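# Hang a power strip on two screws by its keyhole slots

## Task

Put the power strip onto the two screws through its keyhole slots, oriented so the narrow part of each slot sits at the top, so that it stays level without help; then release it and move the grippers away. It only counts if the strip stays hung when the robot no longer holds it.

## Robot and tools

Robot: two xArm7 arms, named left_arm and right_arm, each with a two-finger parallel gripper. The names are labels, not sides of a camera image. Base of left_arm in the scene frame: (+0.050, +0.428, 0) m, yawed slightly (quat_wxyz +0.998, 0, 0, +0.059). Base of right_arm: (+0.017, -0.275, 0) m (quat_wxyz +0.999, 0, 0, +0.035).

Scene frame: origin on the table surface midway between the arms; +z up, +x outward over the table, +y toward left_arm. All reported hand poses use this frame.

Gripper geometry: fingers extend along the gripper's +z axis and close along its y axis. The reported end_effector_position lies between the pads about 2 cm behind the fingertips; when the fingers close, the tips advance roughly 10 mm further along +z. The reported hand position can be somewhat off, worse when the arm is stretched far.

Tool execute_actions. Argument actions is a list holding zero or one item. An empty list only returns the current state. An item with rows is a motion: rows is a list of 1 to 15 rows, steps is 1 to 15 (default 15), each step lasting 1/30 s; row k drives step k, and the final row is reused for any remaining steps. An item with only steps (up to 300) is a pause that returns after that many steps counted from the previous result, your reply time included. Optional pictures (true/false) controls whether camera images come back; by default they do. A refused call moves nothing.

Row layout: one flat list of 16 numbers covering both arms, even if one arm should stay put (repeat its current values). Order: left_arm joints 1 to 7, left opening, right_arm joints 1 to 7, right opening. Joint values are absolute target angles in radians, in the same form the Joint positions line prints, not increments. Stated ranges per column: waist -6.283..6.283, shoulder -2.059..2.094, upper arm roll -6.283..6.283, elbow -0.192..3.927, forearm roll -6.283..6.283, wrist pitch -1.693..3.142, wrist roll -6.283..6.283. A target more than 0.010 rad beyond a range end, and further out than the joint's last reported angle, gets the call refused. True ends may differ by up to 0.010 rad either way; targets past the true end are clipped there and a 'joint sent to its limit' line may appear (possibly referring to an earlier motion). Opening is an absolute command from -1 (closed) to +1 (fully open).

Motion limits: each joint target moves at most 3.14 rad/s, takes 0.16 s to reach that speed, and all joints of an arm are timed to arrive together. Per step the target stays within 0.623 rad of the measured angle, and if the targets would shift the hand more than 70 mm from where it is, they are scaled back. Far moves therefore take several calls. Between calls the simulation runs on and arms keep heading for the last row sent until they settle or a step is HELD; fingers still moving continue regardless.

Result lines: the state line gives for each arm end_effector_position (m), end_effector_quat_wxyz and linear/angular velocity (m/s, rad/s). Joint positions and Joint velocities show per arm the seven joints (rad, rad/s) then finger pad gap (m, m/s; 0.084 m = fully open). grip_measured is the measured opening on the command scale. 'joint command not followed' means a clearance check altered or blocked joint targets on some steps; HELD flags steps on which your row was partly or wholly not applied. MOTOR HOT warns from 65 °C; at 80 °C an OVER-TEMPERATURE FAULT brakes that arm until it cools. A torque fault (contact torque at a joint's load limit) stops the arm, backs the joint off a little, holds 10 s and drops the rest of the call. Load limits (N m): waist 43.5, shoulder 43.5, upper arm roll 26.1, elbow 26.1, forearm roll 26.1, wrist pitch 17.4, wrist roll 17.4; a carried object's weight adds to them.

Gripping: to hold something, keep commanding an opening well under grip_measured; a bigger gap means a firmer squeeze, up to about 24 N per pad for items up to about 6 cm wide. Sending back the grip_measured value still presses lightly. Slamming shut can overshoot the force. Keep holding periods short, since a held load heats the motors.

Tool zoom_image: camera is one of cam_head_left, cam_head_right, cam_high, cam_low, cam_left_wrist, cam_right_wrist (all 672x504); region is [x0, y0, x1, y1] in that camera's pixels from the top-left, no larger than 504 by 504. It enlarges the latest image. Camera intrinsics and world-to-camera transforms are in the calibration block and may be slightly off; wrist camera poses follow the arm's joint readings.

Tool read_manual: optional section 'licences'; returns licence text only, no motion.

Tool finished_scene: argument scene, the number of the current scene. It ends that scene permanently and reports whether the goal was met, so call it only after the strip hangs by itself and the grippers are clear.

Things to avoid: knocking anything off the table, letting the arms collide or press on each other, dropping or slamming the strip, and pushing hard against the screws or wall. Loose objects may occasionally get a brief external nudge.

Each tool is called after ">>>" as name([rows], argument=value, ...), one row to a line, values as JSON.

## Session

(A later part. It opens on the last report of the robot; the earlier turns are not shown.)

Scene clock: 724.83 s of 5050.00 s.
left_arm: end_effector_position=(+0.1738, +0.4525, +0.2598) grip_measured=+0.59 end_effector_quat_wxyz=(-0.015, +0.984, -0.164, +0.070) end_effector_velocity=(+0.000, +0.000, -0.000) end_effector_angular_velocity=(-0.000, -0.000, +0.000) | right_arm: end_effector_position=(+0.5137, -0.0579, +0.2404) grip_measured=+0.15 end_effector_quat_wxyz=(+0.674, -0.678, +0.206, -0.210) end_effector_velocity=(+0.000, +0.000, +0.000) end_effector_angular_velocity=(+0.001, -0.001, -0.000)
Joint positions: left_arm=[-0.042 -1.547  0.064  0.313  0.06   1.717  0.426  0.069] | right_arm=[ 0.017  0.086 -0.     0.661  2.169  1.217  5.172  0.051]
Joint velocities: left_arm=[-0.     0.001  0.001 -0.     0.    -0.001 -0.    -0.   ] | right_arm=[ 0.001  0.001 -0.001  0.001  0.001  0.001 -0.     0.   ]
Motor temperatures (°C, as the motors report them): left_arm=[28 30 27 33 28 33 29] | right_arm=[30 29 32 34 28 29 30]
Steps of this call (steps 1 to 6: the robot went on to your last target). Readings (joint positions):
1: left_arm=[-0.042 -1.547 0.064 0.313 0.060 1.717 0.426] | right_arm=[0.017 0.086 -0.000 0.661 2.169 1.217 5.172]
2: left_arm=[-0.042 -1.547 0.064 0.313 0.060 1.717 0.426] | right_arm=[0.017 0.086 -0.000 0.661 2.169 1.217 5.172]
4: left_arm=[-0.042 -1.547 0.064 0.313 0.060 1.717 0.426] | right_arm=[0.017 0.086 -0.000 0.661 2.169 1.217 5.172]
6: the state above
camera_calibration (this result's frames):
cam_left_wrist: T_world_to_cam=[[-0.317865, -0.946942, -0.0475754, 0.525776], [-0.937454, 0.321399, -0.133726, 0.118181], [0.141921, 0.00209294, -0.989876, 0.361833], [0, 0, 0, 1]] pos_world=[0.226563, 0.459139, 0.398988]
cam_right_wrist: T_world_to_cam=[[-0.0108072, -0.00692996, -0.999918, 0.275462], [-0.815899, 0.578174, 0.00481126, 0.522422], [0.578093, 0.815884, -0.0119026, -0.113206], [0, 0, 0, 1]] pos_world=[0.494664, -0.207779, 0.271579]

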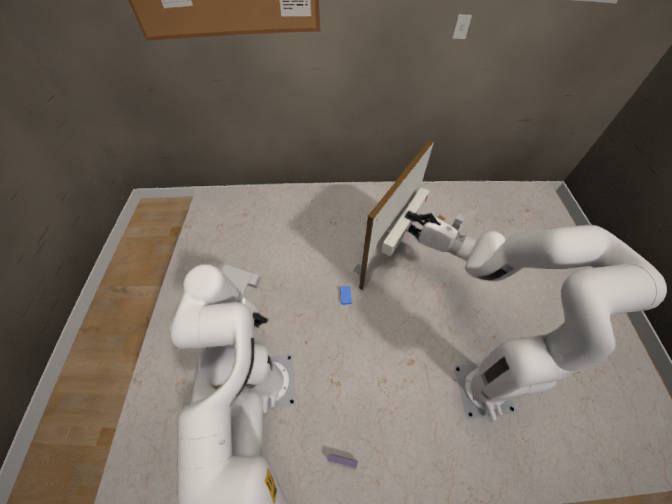

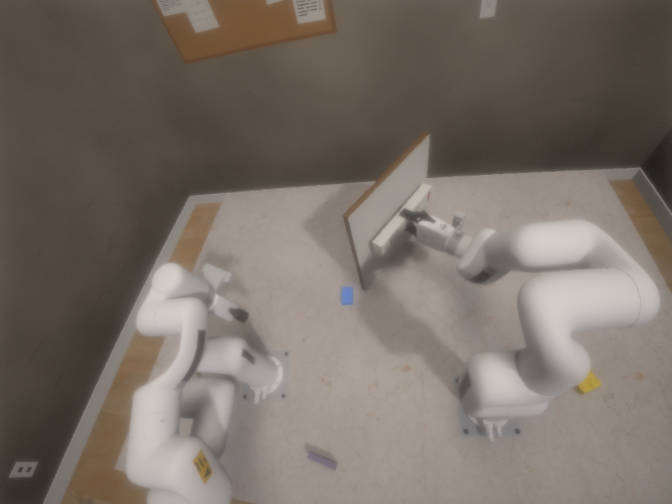

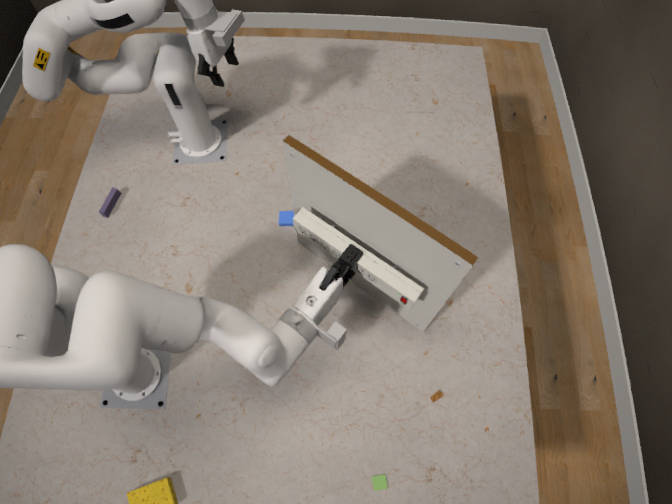

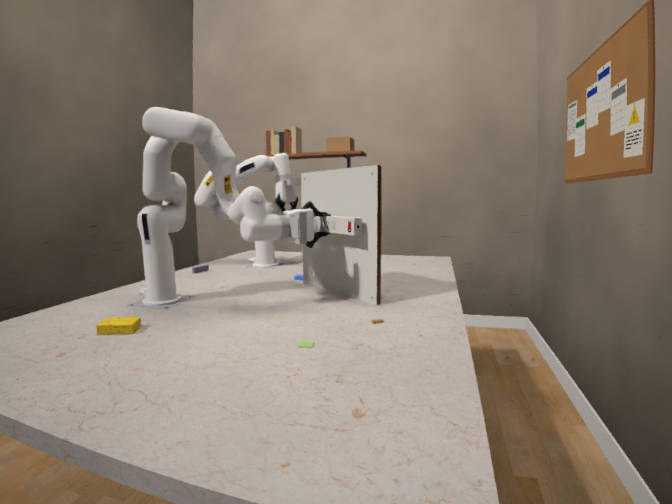

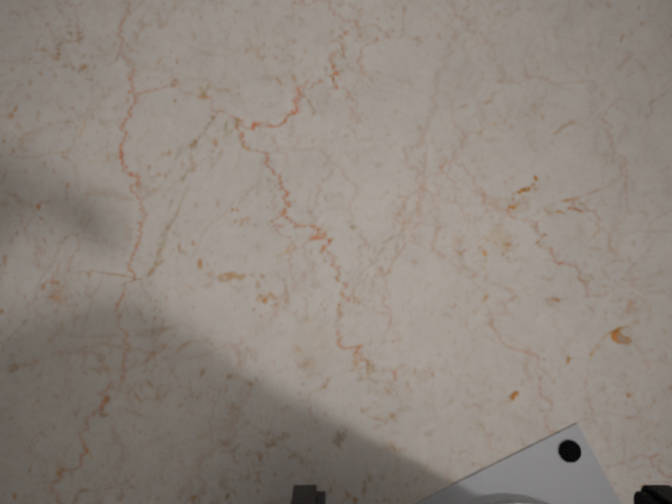

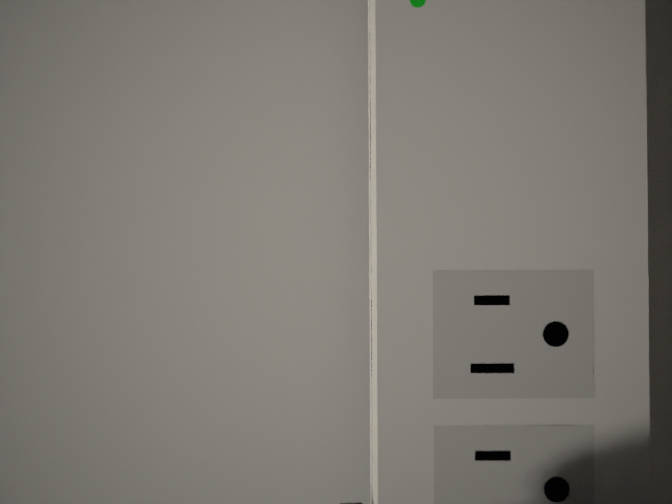

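>>> execute_actions([
  {"rows":[[-0.042,-1.547,0.064,0.313,0.06,1.717,0.426,0.6,0.035,0.097,0,0.68,2.184,1.204,5.174,-1]],"steps":15},
])

Scene clock: 729.23 s of 5050.00 s.
left_arm: end_effector_position=(+0.1738, +0.4525, +0.2598) grip_measured=+0.59 end_effector_quat_wxyz=(-0.015, +0.984, -0.164, +0.070) end_effector_velocity=(-0.000, +0.000, -0.000) end_effector_angular_velocity=(+0.001, +0.002, -0.000) | right_arm: end_effector_position=(+0.5185, -0.0526, +0.2410) grip_measured=+0.15 end_effector_quat_wxyz=(+0.673, -0.678, +0.208, -0.210) end_effector_velocity=(+0.002, +0.002, +0.000) end_effector_angular_velocity=(-0.002, -0.001, +0.001)
Joint positions: left_arm=[-0.042 -1.547  0.064  0.313  0.06   1.717  0.426  0.069] | right_arm=[ 0.034  0.097 -0.001  0.679  2.184  1.204  5.174  0.051]
Joint velocities: left_arm=[ 0.     0.    -0.001 -0.001  0.     0.001  0.     0.   ] | right_arm=[ 0.002  0.004  0.002  0.007  0.002 -0.004 -0.     0.   ]
Motor temperatures (°C, as the motors report them): left_arm=[28 30 27 33 28 33 29] | right_arm=[30 29 32 34 28 29 30]
Steps of this call (steps 1 to 15: the robot went on to your last target; steps 16 to 90: nothing new was sent; then 0.90 s passed at rest; steps 91 to 105: all 15 steps of this action). Readings (joint positions):
91: left_arm=[-0.042 -1.547 0.064 0.313 0.060 1.717 0.426] | right_arm=[0.017 0.086 -0.000 0.661 2.169 1.217 5.172]
92: left_arm=[-0.042 -1.547 0.064 0.313 0.060 1.717 0.426] | right_arm=[0.020 0.088 -0.001 0.664 2.172 1.214 5.172]
94: left_arm=[-0.042 -1.547 0.064 0.313 0.060 1.717 0.426] | right_arm=[0.028 0.093 -0.001 0.673 2.178 1.209 5.173]
98: left_arm=[-0.042 -1.547 0.064 0.313 0.060 1.717 0.426] | right_arm=[0.033 0.095 -0.002 0.676 2.182 1.206 5.174]
105: the state above
camera_calibration (this result's frames):
cam_left_wrist: T_world_to_cam=[[-0.317865, -0.946942, -0.0475756, 0.525776], [-0.937454, 0.321399, -0.133726, 0.118181], [0.141921, 0.00209312, -0.989876, 0.361833], [0, 0, 0, 1]] pos_world=[0.226564, 0.459139, 0.398988]
cam_right_wrist: T_world_to_cam=[[-0.0129839, -0.0068485, -0.999892, 0.277316], [-0.814514, 0.580107, 0.00660345, 0.522188], [0.579999, 0.814512, -0.0131103, -0.121043], [0, 0, 0, 1]] pos_world=[0.499135, -0.202435, 0.272251]

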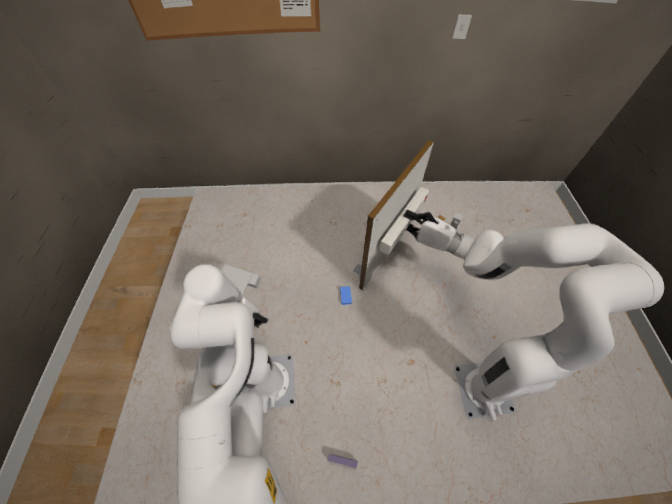

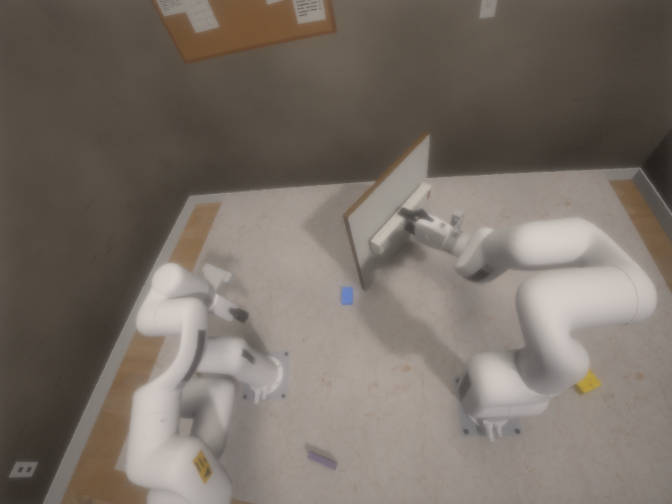

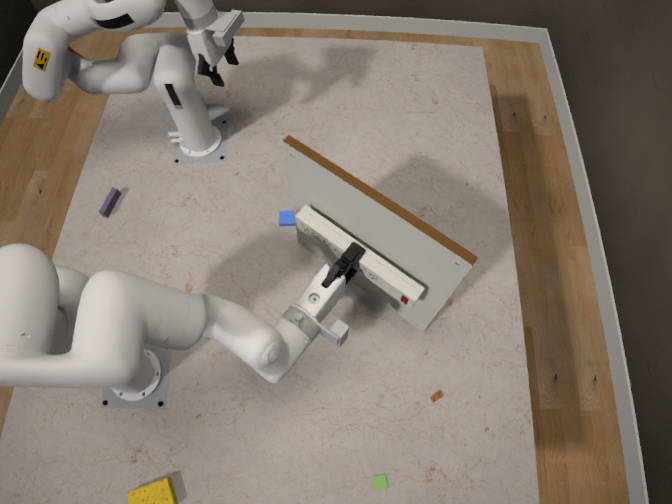

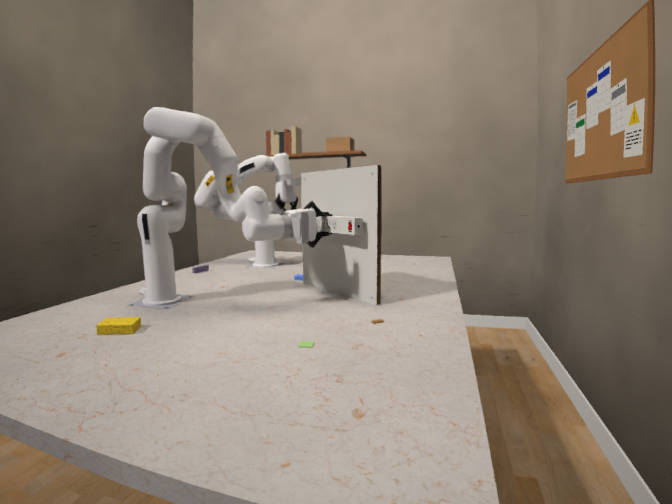

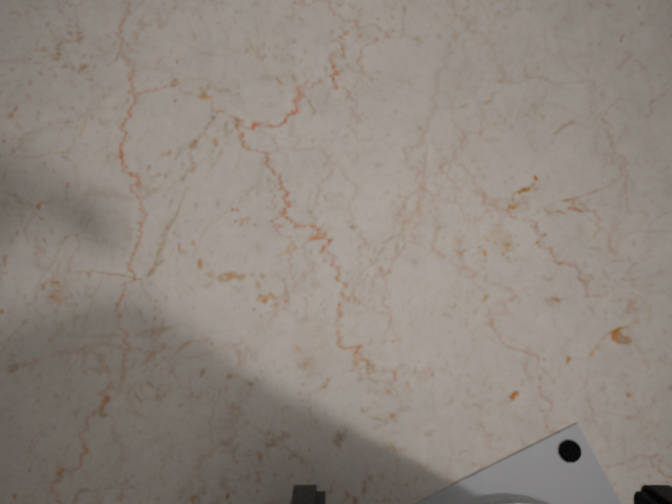

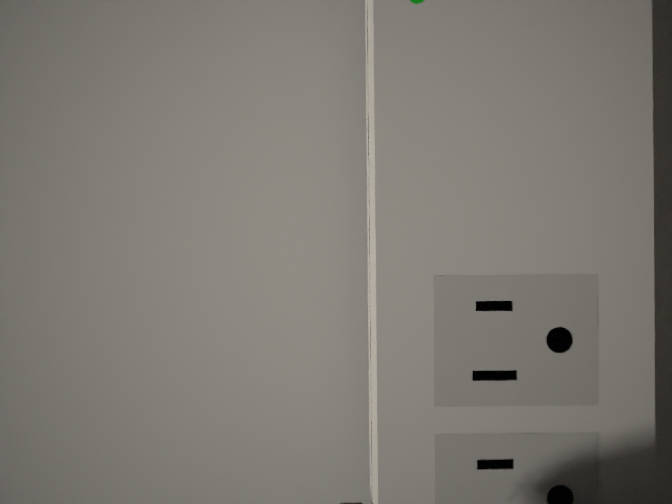

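>>> execute_actions([
  {"rows":[[-0.042,-1.547,0.064,0.313,0.06,1.717,0.426,0.6,0.026,0.09,0,0.671,2.176,1.21,5.174,-1],[-0.042,-1.547,0.064,0.313,0.06,1.717,0.426,0.6,0.026,0.09,0,0.671,2.176,1.21,5.174,-1],[-0.042,-1.547,0.064,0.313,0.06,1.717,0.426,0.6,0.026,0.09,0,0.671,2.176,1.21,5.174,-1],[-0.042,-1.547,0.064,0.313,0.06,1.717,0.426,0.6,0.026,0.09,0,0.671,2.176,1.21,5.174,-1],[-0.042,-1.547,0.064,0.313,0.06,1.717,0.426,0.6,0.018,0.099,0,0.682,2.168,1.212,5.174,-1],[-0.042,-1.547,0.064,0.313,0.06,1.717,0.426,0.6,0.018,0.099,0,0.682,2.168,1.212,5.174,-1],[-0.042,-1.547,0.064,0.313,0.06,1.717,0.426,0.6,0.018,0.099,0,0.682,2.168,1.212,5.174,-1],[-0.042,-1.547,0.064,0.313,0.06,1.717,0.426,0.6,0.018,0.099,0,0.682,2.168,1.212,5.174,-1],[-0.042,-1.547,0.064,0.313,0.06,1.717,0.426,0.6,0.018,0.099,0,0.682,2.168,1.212,5.174,-1],[-0.042,-1.547,0.064,0.313,0.06,1.717,0.426,0.6,0.031,0.109,0,0.695,2.179,1.204,5.174,-1]],"steps":15},
], pictures=false)

>>> execute_actions([
  {"steps":6},
])

>>> zoom_image(camera="cam_high", region=[280,180,450,320])

Scene clock: 755.43 s of 5050.00 s.
left_arm: end_effector_position=(+0.1738, +0.4525, +0.2598) grip_measured=+0.59 end_effector_quat_wxyz=(-0.015, +0.984, -0.164, +0.070) end_effector_velocity=(+0.000, +0.000, +0.000) end_effector_angular_velocity=(+0.001, -0.001, -0.001) | right_arm: end_effector_position=(+0.5206, -0.0510, +0.2424) grip_measured=+0.15 end_effector_quat_wxyz=(+0.675, -0.678, +0.203, -0.210) end_effector_velocity=(+0.011, +0.001, -0.000) end_effector_angular_velocity=(-0.004, +0.003, -0.017)
Joint positions: left_arm=[-0.042 -1.547  0.064  0.313  0.06   1.717  0.426  0.069] | right_arm=[0.03  0.105 0.002 0.691 2.176 1.209 5.174 0.051]
Joint velocities: left_arm=[-0.001 -0.     0.     0.     0.001 -0.     0.     0.   ] | right_arm=[ 0.017  0.02  -0.006  0.03   0.022 -0.022  0.001  0.   ]
Motor temperatures (°C, as the motors report them): left_arm=[28 30 27 33 28 33 29] | right_arm=[30 29 32 35 28 30 30]
Steps of this call (steps 1 to 15: the robot went on to your last target; steps 16 to 90: nothing new was sent; then 22.70 s passed at rest; steps 91 to 105: all 15 steps of this action). Readings (joint positions):
91: left_arm=[-0.042 -1.547 0.064 0.313 0.060 1.717 0.426] | right_arm=[0.035 0.097 -0.000 0.680 2.184 1.204 5.174]
92: left_arm=[-0.042 -1.547 0.064 0.313 0.060 1.717 0.426] | right_arm=[0.033 0.096 0.001 0.679 2.182 1.205 5.174]
94: left_arm=[-0.042 -1.547 0.064 0.313 0.060 1.717 0.426] | right_arm=[0.032 0.093 0.006 0.679 2.179 1.209 5.174]
98: left_arm=[-0.042 -1.547 0.064 0.313 0.060 1.717 0.426] | right_arm=[0.025 0.096 0.006 0.681 2.171 1.214 5.174]
105: the state above

Scene clock: 755.63 s of 5050.00 s.
left_arm: end_effector_position=(+0.1738, +0.4525, +0.2598) grip_measured=+0.59 end_effector_quat_wxyz=(-0.015, +0.984, -0.164, +0.070) end_effector_velocity=(-0.000, -0.000, -0.000) end_effector_angular_velocity=(+0.001, +0.002, +0.001) | right_arm: end_effector_position=(+0.5219, -0.0510, +0.2423) grip_measured=+0.15 end_effector_quat_wxyz=(+0.675, -0.678, +0.204, -0.210) end_effector_velocity=(+0.003, -0.000, -0.001) end_effector_angular_velocity=(-0.002, +0.001, -0.005)
Joint positions: left_arm=[-0.042 -1.547  0.064  0.313  0.06   1.717  0.426  0.069] | right_arm=[0.032 0.108 0.002 0.694 2.178 1.206 5.174 0.051]
Joint velocities: left_arm=[-0.    -0.001 -0.001 -0.     0.     0.002 -0.001  0.   ] | right_arm=[ 0.002  0.006 -0.001  0.009  0.004 -0.007  0.    -0.   ]
Motor temperatures (°C, as the motors report them): left_arm=[28 30 27 33 28 33 29] | right_arm=[30 29 32 35 28 30 30]
Steps of this call (steps 1 to 6: the robot went on to your last target). Readings (joint positions):
1: left_arm=[-0.042 -1.547 0.064 0.313 0.060 1.717 0.426] | right_arm=[0.031 0.106 0.002 0.692 2.177 1.208 5.174]
2: left_arm=[-0.042 -1.547 0.064 0.313 0.060 1.717 0.426] | right_arm=[0.031 0.106 0.002 0.692 2.177 1.208 5.174]
4: left_arm=[-0.042 -1.547 0.064 0.313 0.060 1.717 0.426] | right_arm=[0.032 0.107 0.002 0.694 2.178 1.207 5.174]
6: the state above
camera_calibration (this result's frames):
cam_left_wrist: T_world_to_cam=[[-0.317865, -0.946942, -0.0475758, 0.525777], [-0.937454, 0.321399, -0.133726, 0.118181], [0.141921, 0.00209338, -0.989876, 0.361833], [0, 0, 0, 1]] pos_world=[0.226564, 0.459139, 0.398988]
cam_right_wrist: T_world_to_cam=[[-0.006563, -0.0075305, -0.99995, 0.275267], [-0.818206, 0.574925, 0.00104047, 0.527029], [0.574888, 0.818172, -0.00993473, -0.122228], [0, 0, 0, 1]] pos_world=[0.503292, -0.200926, 0.273491]

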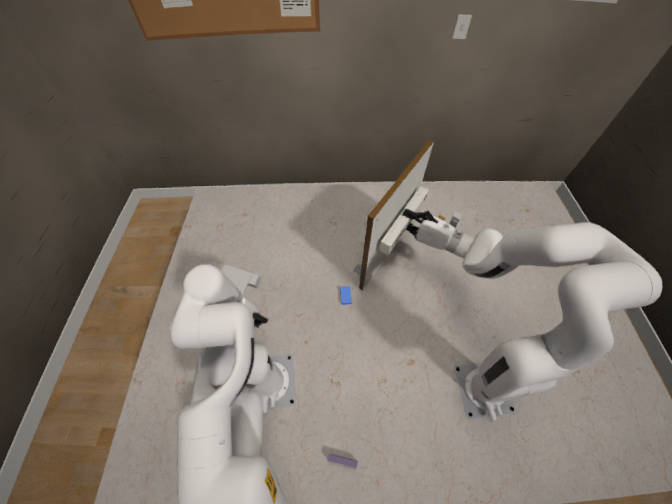

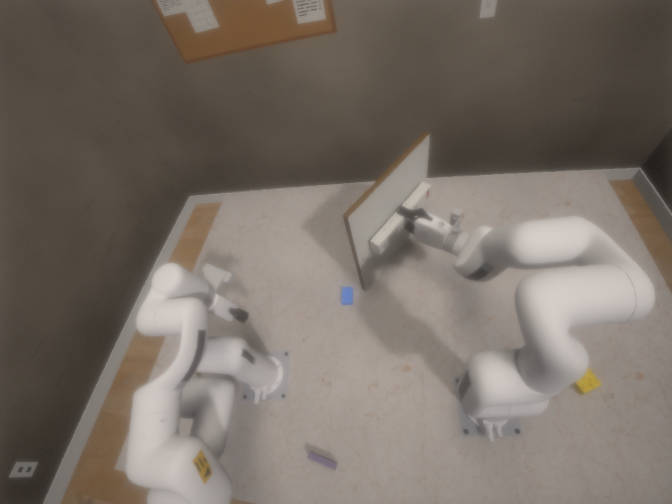

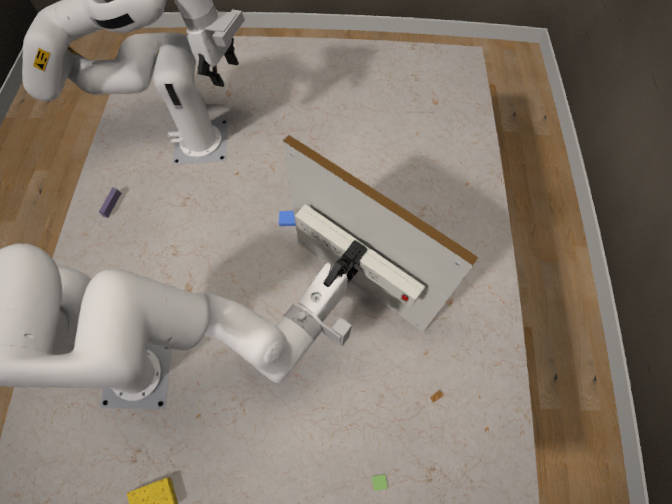

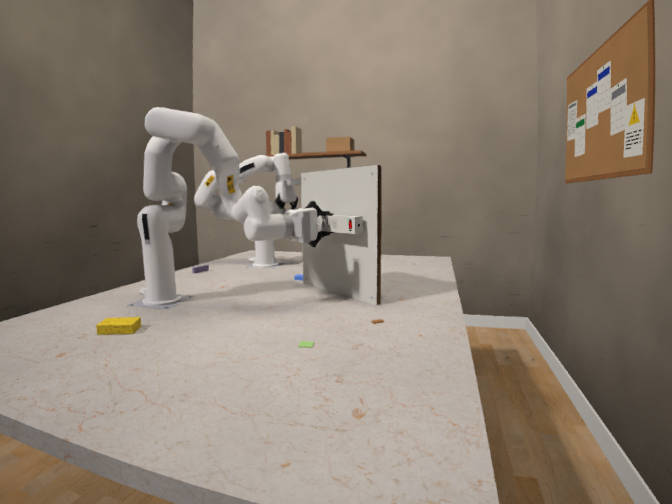

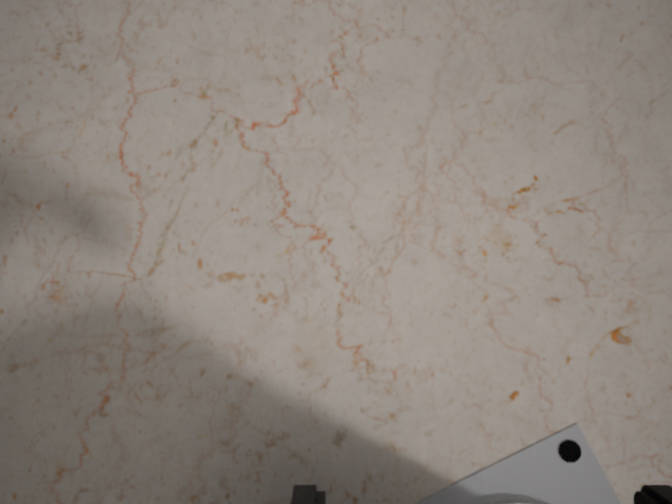

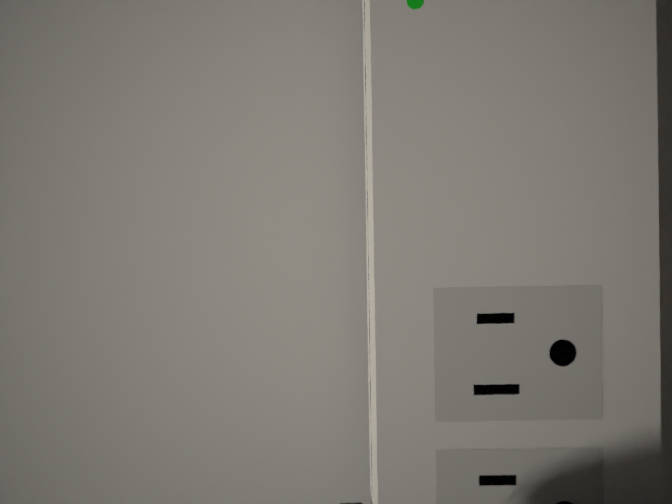

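Region (280, 180, 450, 320) of cam_high's 672x504 image, scaled by 2.965, with more detail than that image has; it fills the top 415 rows of this view, and the rest is white.

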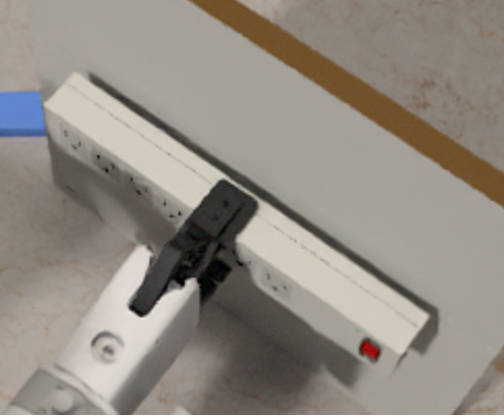

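>>> zoom_image(camera="cam_head_left", region=[350,160,450,260])

>>> zoom_image(camera="cam_low", region=[300,190,400,260])

Region (350, 160, 450, 260) of cam_head_left's 672x504 image, scaled by 5.040, with more detail than that image has.

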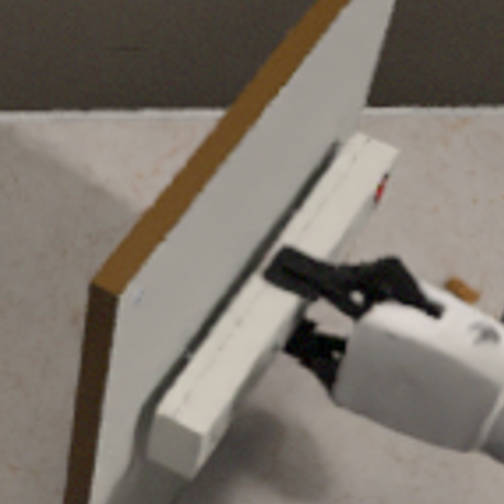

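Region (300, 190, 400, 260) of cam_low's 672x504 image, scaled by 5.040, with more detail than that image has; it fills the top 353 rows of this view, and the rest is white.

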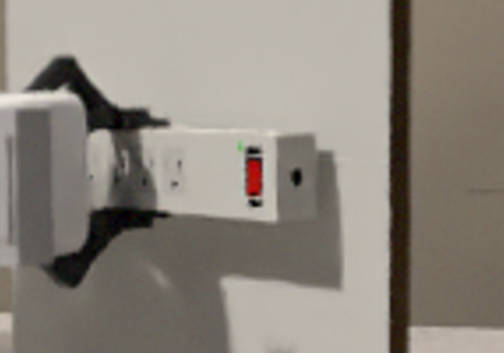

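>>> execute_actions([
  {"rows":[[-0.042,-1.547,0.064,0.313,0.06,1.717,0.426,0.6,0.036,0.098,0,0.68,2.2,1.196,5.168,-1],[-0.042,-1.547,0.064,0.313,0.06,1.717,0.426,0.6,0.036,0.098,0,0.68,2.2,1.196,5.168,-1],[-0.042,-1.547,0.064,0.313,0.06,1.717,0.426,0.6,0.036,0.098,0,0.68,2.2,1.196,5.168,-1],[-0.042,-1.547,0.064,0.313,0.06,1.717,0.426,0.6,0.036,0.098,0,0.68,2.2,1.196,5.168,-1],[-0.042,-1.547,0.064,0.313,0.06,1.717,0.426,0.6,0.042,0.087,0,0.666,2.22,1.188,5.163,-1]],"steps":15},
], pictures=false)

>>> execute_actions([
  {"steps":8},
])

>>> zoom_image(camera="cam_head_left", region=[350,160,450,260])

Scene clock: 787.47 s of 5050.00 s.
left_arm: end_effector_position=(+0.1738, +0.4525, +0.2598) grip_measured=+0.59 end_effector_quat_wxyz=(-0.015, +0.984, -0.164, +0.070) end_effector_velocity=(-0.000, -0.000, -0.000) end_effector_angular_velocity=(-0.002, +0.001, -0.001) | right_arm: end_effector_position=(+0.5194, -0.0550, +0.2399) grip_measured=+0.16 end_effector_quat_wxyz=(+0.670, -0.675, +0.220, -0.218) end_effector_velocity=(-0.001, -0.000, -0.000) end_effector_angular_velocity=(+0.001, +0.000, -0.005)
Joint positions: left_arm=[-0.042 -1.547  0.064  0.313  0.06   1.717  0.426  0.069] | right_arm=[ 0.041  0.088 -0.001  0.667  2.22   1.187  5.163  0.051]
Joint velocities: left_arm=[-0.001  0.001  0.001  0.    -0.     0.     0.     0.   ] | right_arm=[ 0.001 -0.004  0.001 -0.005  0.007 -0.002 -0.003 -0.   ]
Motor temperatures (°C, as the motors report them): left_arm=[28 30 27 33 28 33 29] | right_arm=[30 28 33 34 28 30 30]
Steps of this call (steps 1 to 15: the robot went on to your last target; steps 16 to 90: nothing new was sent; then 28.33 s passed at rest; steps 91 to 105: all 15 steps of this action). Readings (joint positions):
91: left_arm=[-0.042 -1.547 0.064 0.313 0.060 1.717 0.426] | right_arm=[0.031 0.109 0.000 0.695 2.179 1.205 5.174]
92: left_arm=[-0.042 -1.547 0.064 0.313 0.060 1.717 0.426] | right_arm=[0.032 0.108 0.000 0.693 2.183 1.203 5.173]
94: left_arm=[-0.042 -1.547 0.064 0.313 0.060 1.717 0.426] | right_arm=[0.034 0.103 -0.000 0.686 2.193 1.198 5.171]
98: left_arm=[-0.042 -1.547 0.064 0.313 0.060 1.717 0.426] | right_arm=[0.039 0.093 -0.001 0.672 2.211 1.191 5.166]
105: the state above

Scene clock: 787.73 s of 5050.00 s.
left_arm: end_effector_position=(+0.1738, +0.4525, +0.2598) grip_measured=+0.59 end_effector_quat_wxyz=(-0.015, +0.984, -0.164, +0.070) end_effector_velocity=(-0.000, +0.000, -0.000) end_effector_angular_velocity=(+0.000, -0.000, +0.000) | right_arm: end_effector_position=(+0.5192, -0.0550, +0.2399) grip_measured=+0.16 end_effector_quat_wxyz=(+0.670, -0.675, +0.220, -0.218) end_effector_velocity=(+0.000, +0.000, +0.001) end_effector_angular_velocity=(+0.000, -0.002, +0.001)
Joint positions: left_arm=[-0.042 -1.547  0.064  0.313  0.06   1.717  0.426  0.069] | right_arm=[ 0.042  0.087 -0.001  0.666  2.22   1.187  5.163  0.051]
Joint velocities: left_arm=[ 0.    -0.001  0.    -0.     0.001  0.     0.    -0.   ] | right_arm=[ 0.    -0.002  0.     0.     0.     0.    -0.    -0.   ]
Motor temperatures (°C, as the motors report them): left_arm=[28 30 27 33 28 33 29] | right_arm=[30 28 33 34 28 30 30]
Steps of this call (steps 1 to 8: the robot went on to your last target). Readings (joint positions):
1: left_arm=[-0.042 -1.547 0.064 0.313 0.060 1.717 0.426] | right_arm=[0.041 0.088 -0.001 0.666 2.220 1.187 5.163]
2: left_arm=[-0.042 -1.547 0.064 0.313 0.060 1.717 0.426] | right_arm=[0.041 0.088 -0.001 0.666 2.220 1.187 5.163]
4: left_arm=[-0.042 -1.547 0.064 0.313 0.060 1.717 0.426] | right_arm=[0.041 0.087 -0.001 0.666 2.220 1.187 5.163]
8: the state above
camera_calibration (this result's frames):
cam_left_wrist: T_world_to_cam=[[-0.317865, -0.946942, -0.0475756, 0.525776], [-0.937454, 0.321399, -0.133726, 0.118181], [0.141921, 0.00209319, -0.989876, 0.361833], [0, 0, 0, 1]] pos_world=[0.226564, 0.459139, 0.398988]
cam_right_wrist: T_world_to_cam=[[-0.0178074, -0.00534671, -0.999827, 0.278818], [-0.796922, 0.603983, 0.0109637, 0.51534], [0.60382, 0.796979, -0.0150163, -0.132422], [0, 0, 0, 1]] pos_world=[0.49561, -0.204228, 0.271131]

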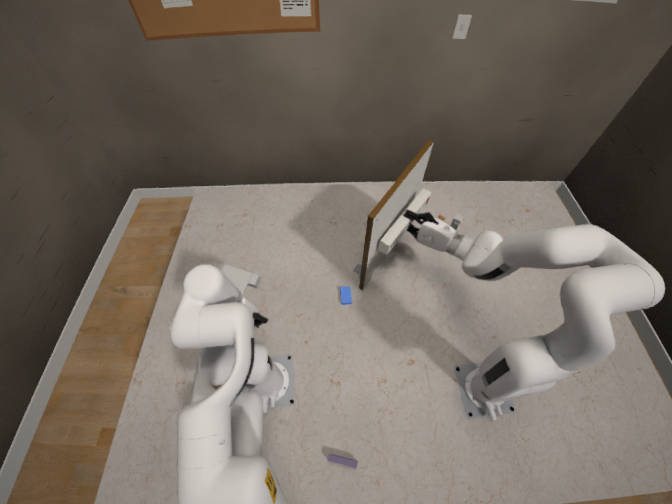

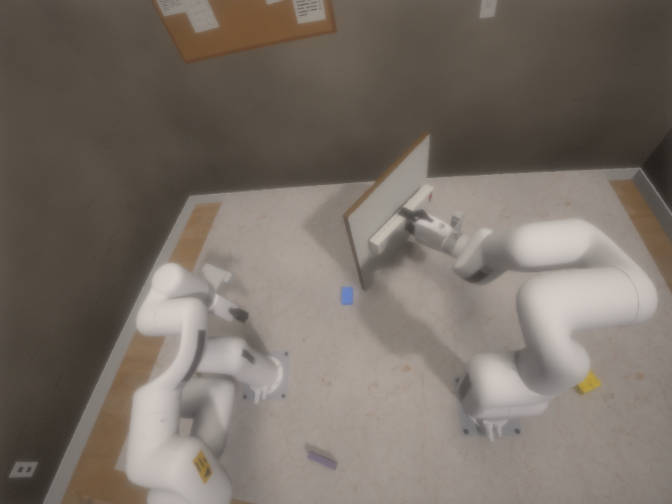

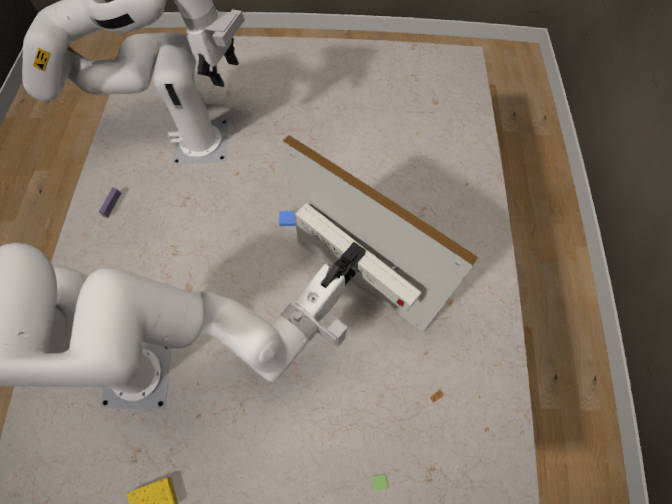

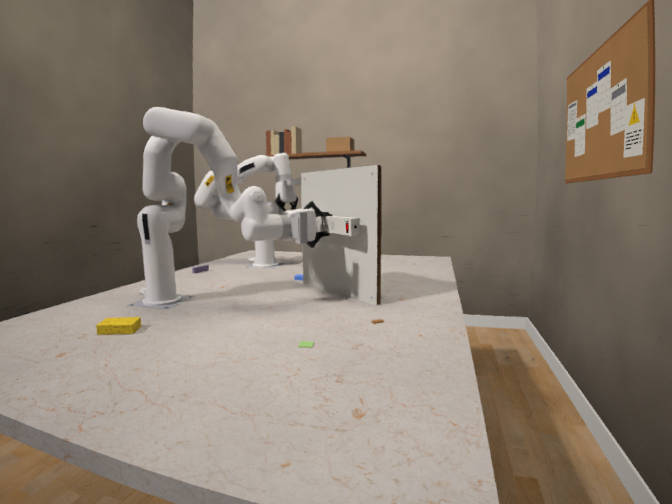

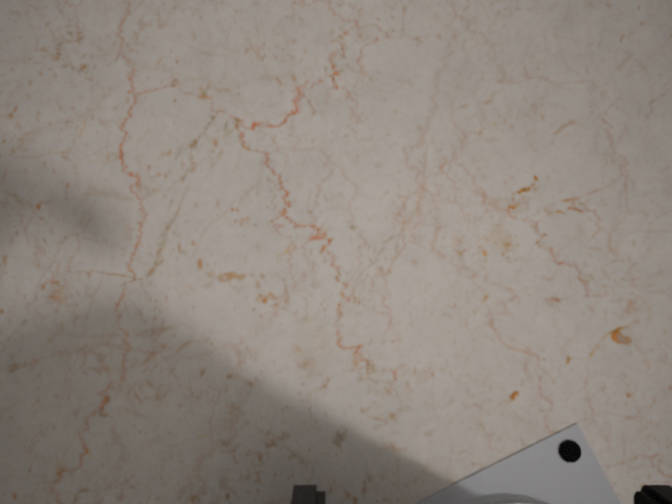

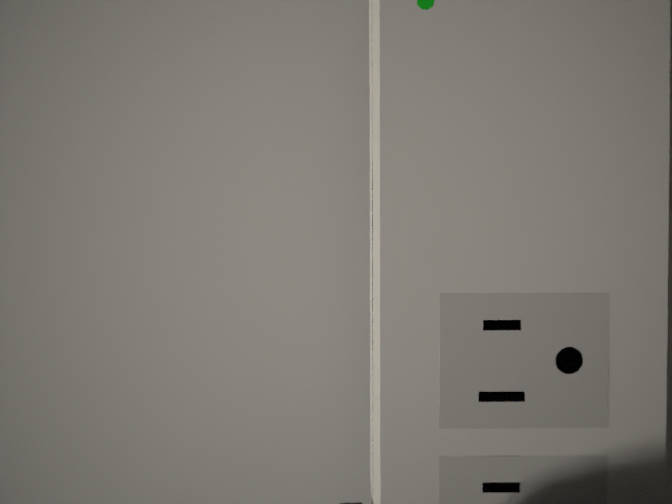

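Region (350, 160, 450, 260) of cam_head_left's 672x504 image, scaled by 5.040, with more detail than that image has.

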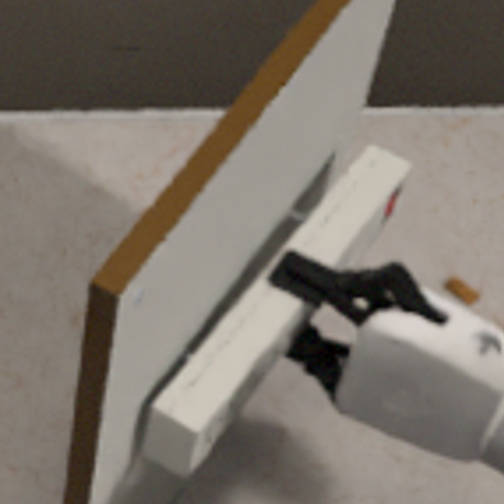

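>>> execute_actions([
  {"rows":[[-0.042,-1.547,0.064,0.313,0.06,1.717,0.426,0.6,0.04,0.097,0,0.682,2.198,1.195,5.172,-1]],"steps":15},
], pictures=false)

>>> execute_actions([
  {"steps":6},
])

>>> zoom_image(camera="cam_head_left", region=[350,160,450,260])

Scene clock: 797.30 s of 5050.00 s.
left_arm: end_effector_position=(+0.1738, +0.4525, +0.2598) grip_measured=+0.59 end_effector_quat_wxyz=(-0.015, +0.984, -0.164, +0.070) end_effector_velocity=(+0.000, +0.000, +0.000) end_effector_angular_velocity=(+0.000, -0.001, +0.001) | right_arm: end_effector_position=(+0.5207, -0.0526, +0.2409) grip_measured=+0.16 end_effector_quat_wxyz=(+0.672, -0.677, +0.212, -0.213) end_effector_velocity=(+0.000, +0.001, +0.001) end_effector_angular_velocity=(+0.000, -0.001, +0.002)
Joint positions: left_arm=[-0.042 -1.547  0.064  0.313  0.06   1.717  0.426  0.069] | right_arm=[ 0.039  0.097 -0.001  0.681  2.198  1.194  5.172  0.051]
Joint velocities: left_arm=[ 0.001 -0.    -0.     0.001 -0.     0.     0.     0.   ] | right_arm=[-0.     0.001  0.001  0.003 -0.001  0.     0.001 -0.   ]
Motor temperatures (°C, as the motors report them): left_arm=[28 30 27 33 28 33 29] | right_arm=[30 28 32 34 28 29 30]
Steps of this call (steps 1 to 15: the robot went on to your last target; steps 16 to 90: nothing new was sent; then 6.07 s passed at rest; steps 91 to 105: all 15 steps of this action). Readings (joint positions):
91: left_arm=[-0.042 -1.547 0.064 0.313 0.060 1.717 0.426] | right_arm=[0.042 0.087 -0.000 0.666 2.220 1.188 5.163]
92: left_arm=[-0.042 -1.547 0.064 0.313 0.060 1.717 0.426] | right_arm=[0.041 0.088 -0.000 0.668 2.216 1.189 5.165]
94: left_arm=[-0.042 -1.547 0.064 0.313 0.060 1.717 0.426] | right_arm=[0.040 0.093 -0.001 0.675 2.206 1.191 5.168]
98: left_arm=[-0.042 -1.547 0.064 0.313 0.060 1.717 0.426] | right_arm=[0.039 0.097 -0.001 0.680 2.200 1.193 5.171]
105: the state above

Scene clock: 797.50 s of 5050.00 s.
left_arm: end_effector_position=(+0.1738, +0.4525, +0.2598) grip_measured=+0.59 end_effector_quat_wxyz=(-0.015, +0.984, -0.164, +0.070) end_effector_velocity=(-0.000, -0.000, -0.000) end_effector_angular_velocity=(+0.001, +0.002, -0.001) | right_arm: end_effector_position=(+0.5208, -0.0524, +0.2413) grip_measured=+0.16 end_effector_quat_wxyz=(+0.672, -0.677, +0.212, -0.213) end_effector_velocity=(+0.001, +0.001, +0.004) end_effector_angular_velocity=(+0.006, -0.008, +0.001)
Joint positions: left_arm=[-0.042 -1.547  0.064  0.313  0.06   1.717  0.426  0.069] | right_arm=[ 0.039  0.097 -0.001  0.682  2.198  1.194  5.172  0.051]
Joint velocities: left_arm=[ 0.     0.    -0.001 -0.001  0.     0.001  0.001 -0.   ] | right_arm=[ 0.    -0.002  0.001  0.005  0.002  0.004  0.001  0.   ]
Motor temperatures (°C, as the motors report them): left_arm=[28 30 27 33 28 33 29] | right_arm=[30 28 32 34 28 29 30]
Steps of this call (steps 1 to 6: the robot went on to your last target). Readings (joint positions):
1: left_arm=[-0.042 -1.547 0.064 0.313 0.060 1.717 0.426] | right_arm=[0.039 0.097 -0.001 0.681 2.198 1.194 5.172]
2: left_arm=[-0.042 -1.547 0.064 0.313 0.060 1.717 0.426] | right_arm=[0.039 0.097 -0.001 0.681 2.198 1.194 5.172]
4: left_arm=[-0.042 -1.547 0.064 0.313 0.060 1.717 0.426] | right_arm=[0.039 0.097 -0.001 0.682 2.198 1.194 5.172]
6: the state above
camera_calibration (this result's frames):
cam_left_wrist: T_world_to_cam=[[-0.317865, -0.946942, -0.0475757, 0.525776], [-0.937454, 0.321399, -0.133726, 0.118181], [0.141921, 0.00209321, -0.989876, 0.361833], [0, 0, 0, 1]] pos_world=[0.226564, 0.459139, 0.398988]
cam_right_wrist: T_world_to_cam=[[-0.0142748, -0.00680547, -0.999875, 0.278327], [-0.80832, 0.588695, 0.00753323, 0.520956], [0.58857, 0.808326, -0.0139045, -0.127165], [0, 0, 0, 1]] pos_world=[0.499917, -0.201999, 0.2726]

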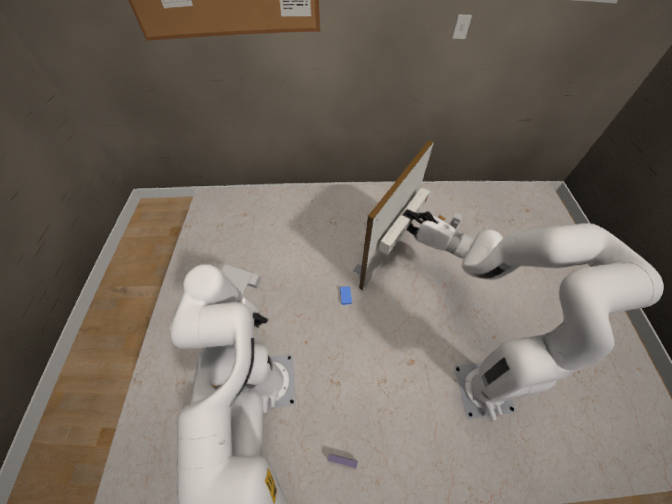

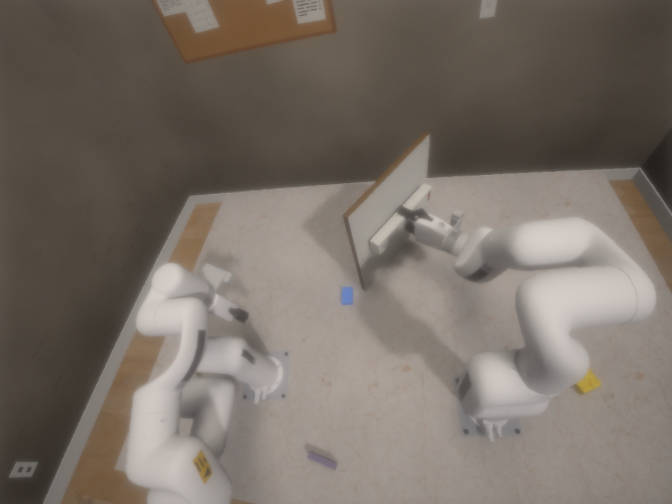

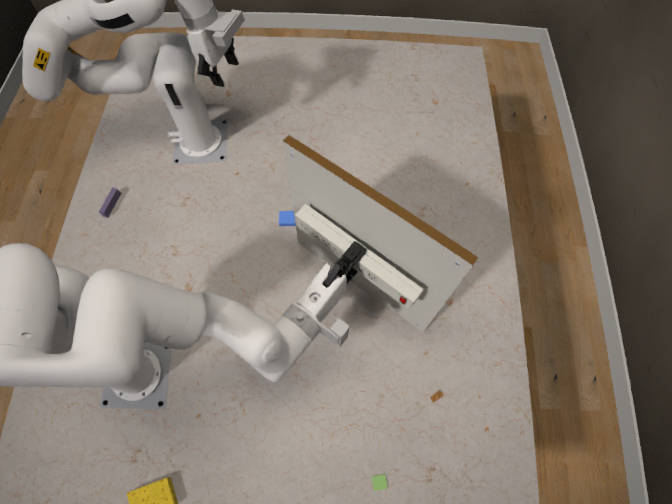

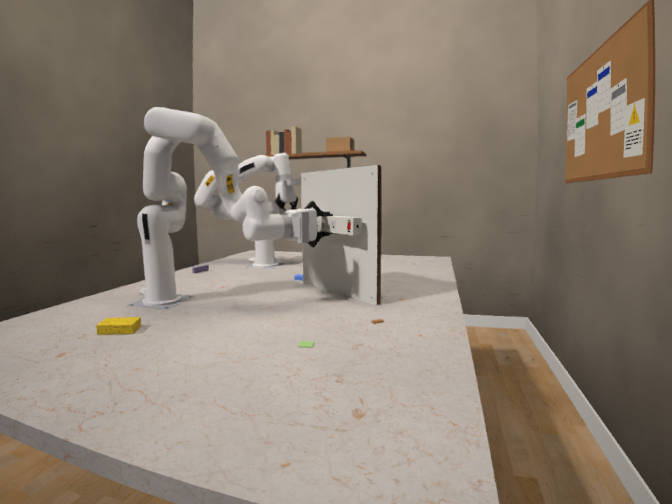

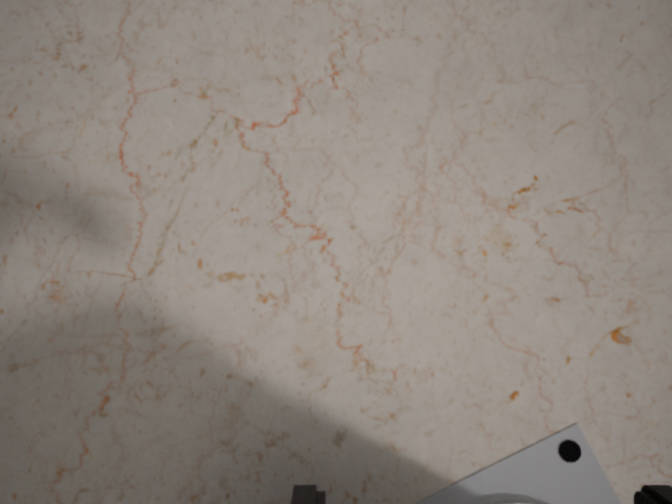

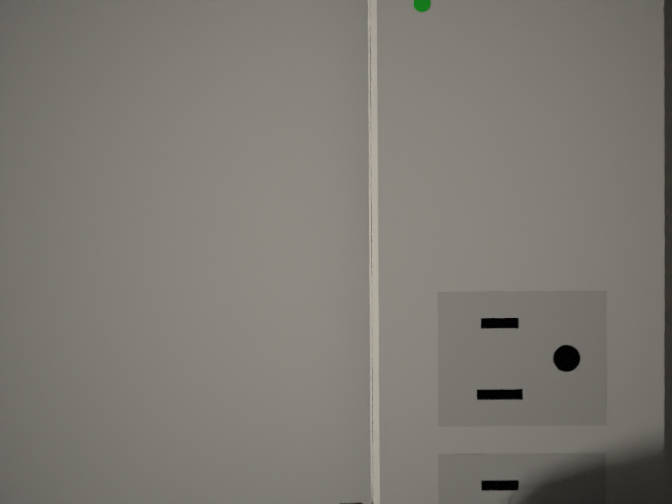

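Region (350, 160, 450, 260) of cam_head_left's 672x504 image, scaled by 5.040, with more detail than that image has.

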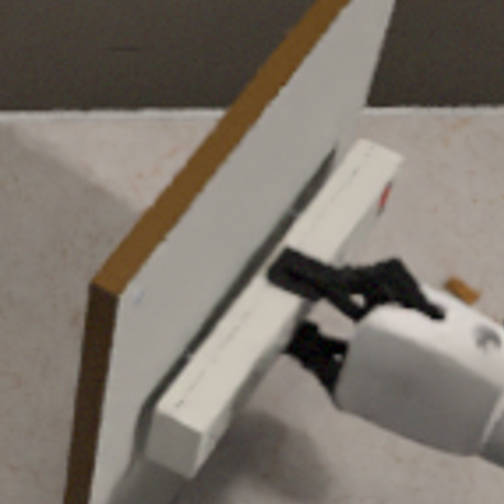

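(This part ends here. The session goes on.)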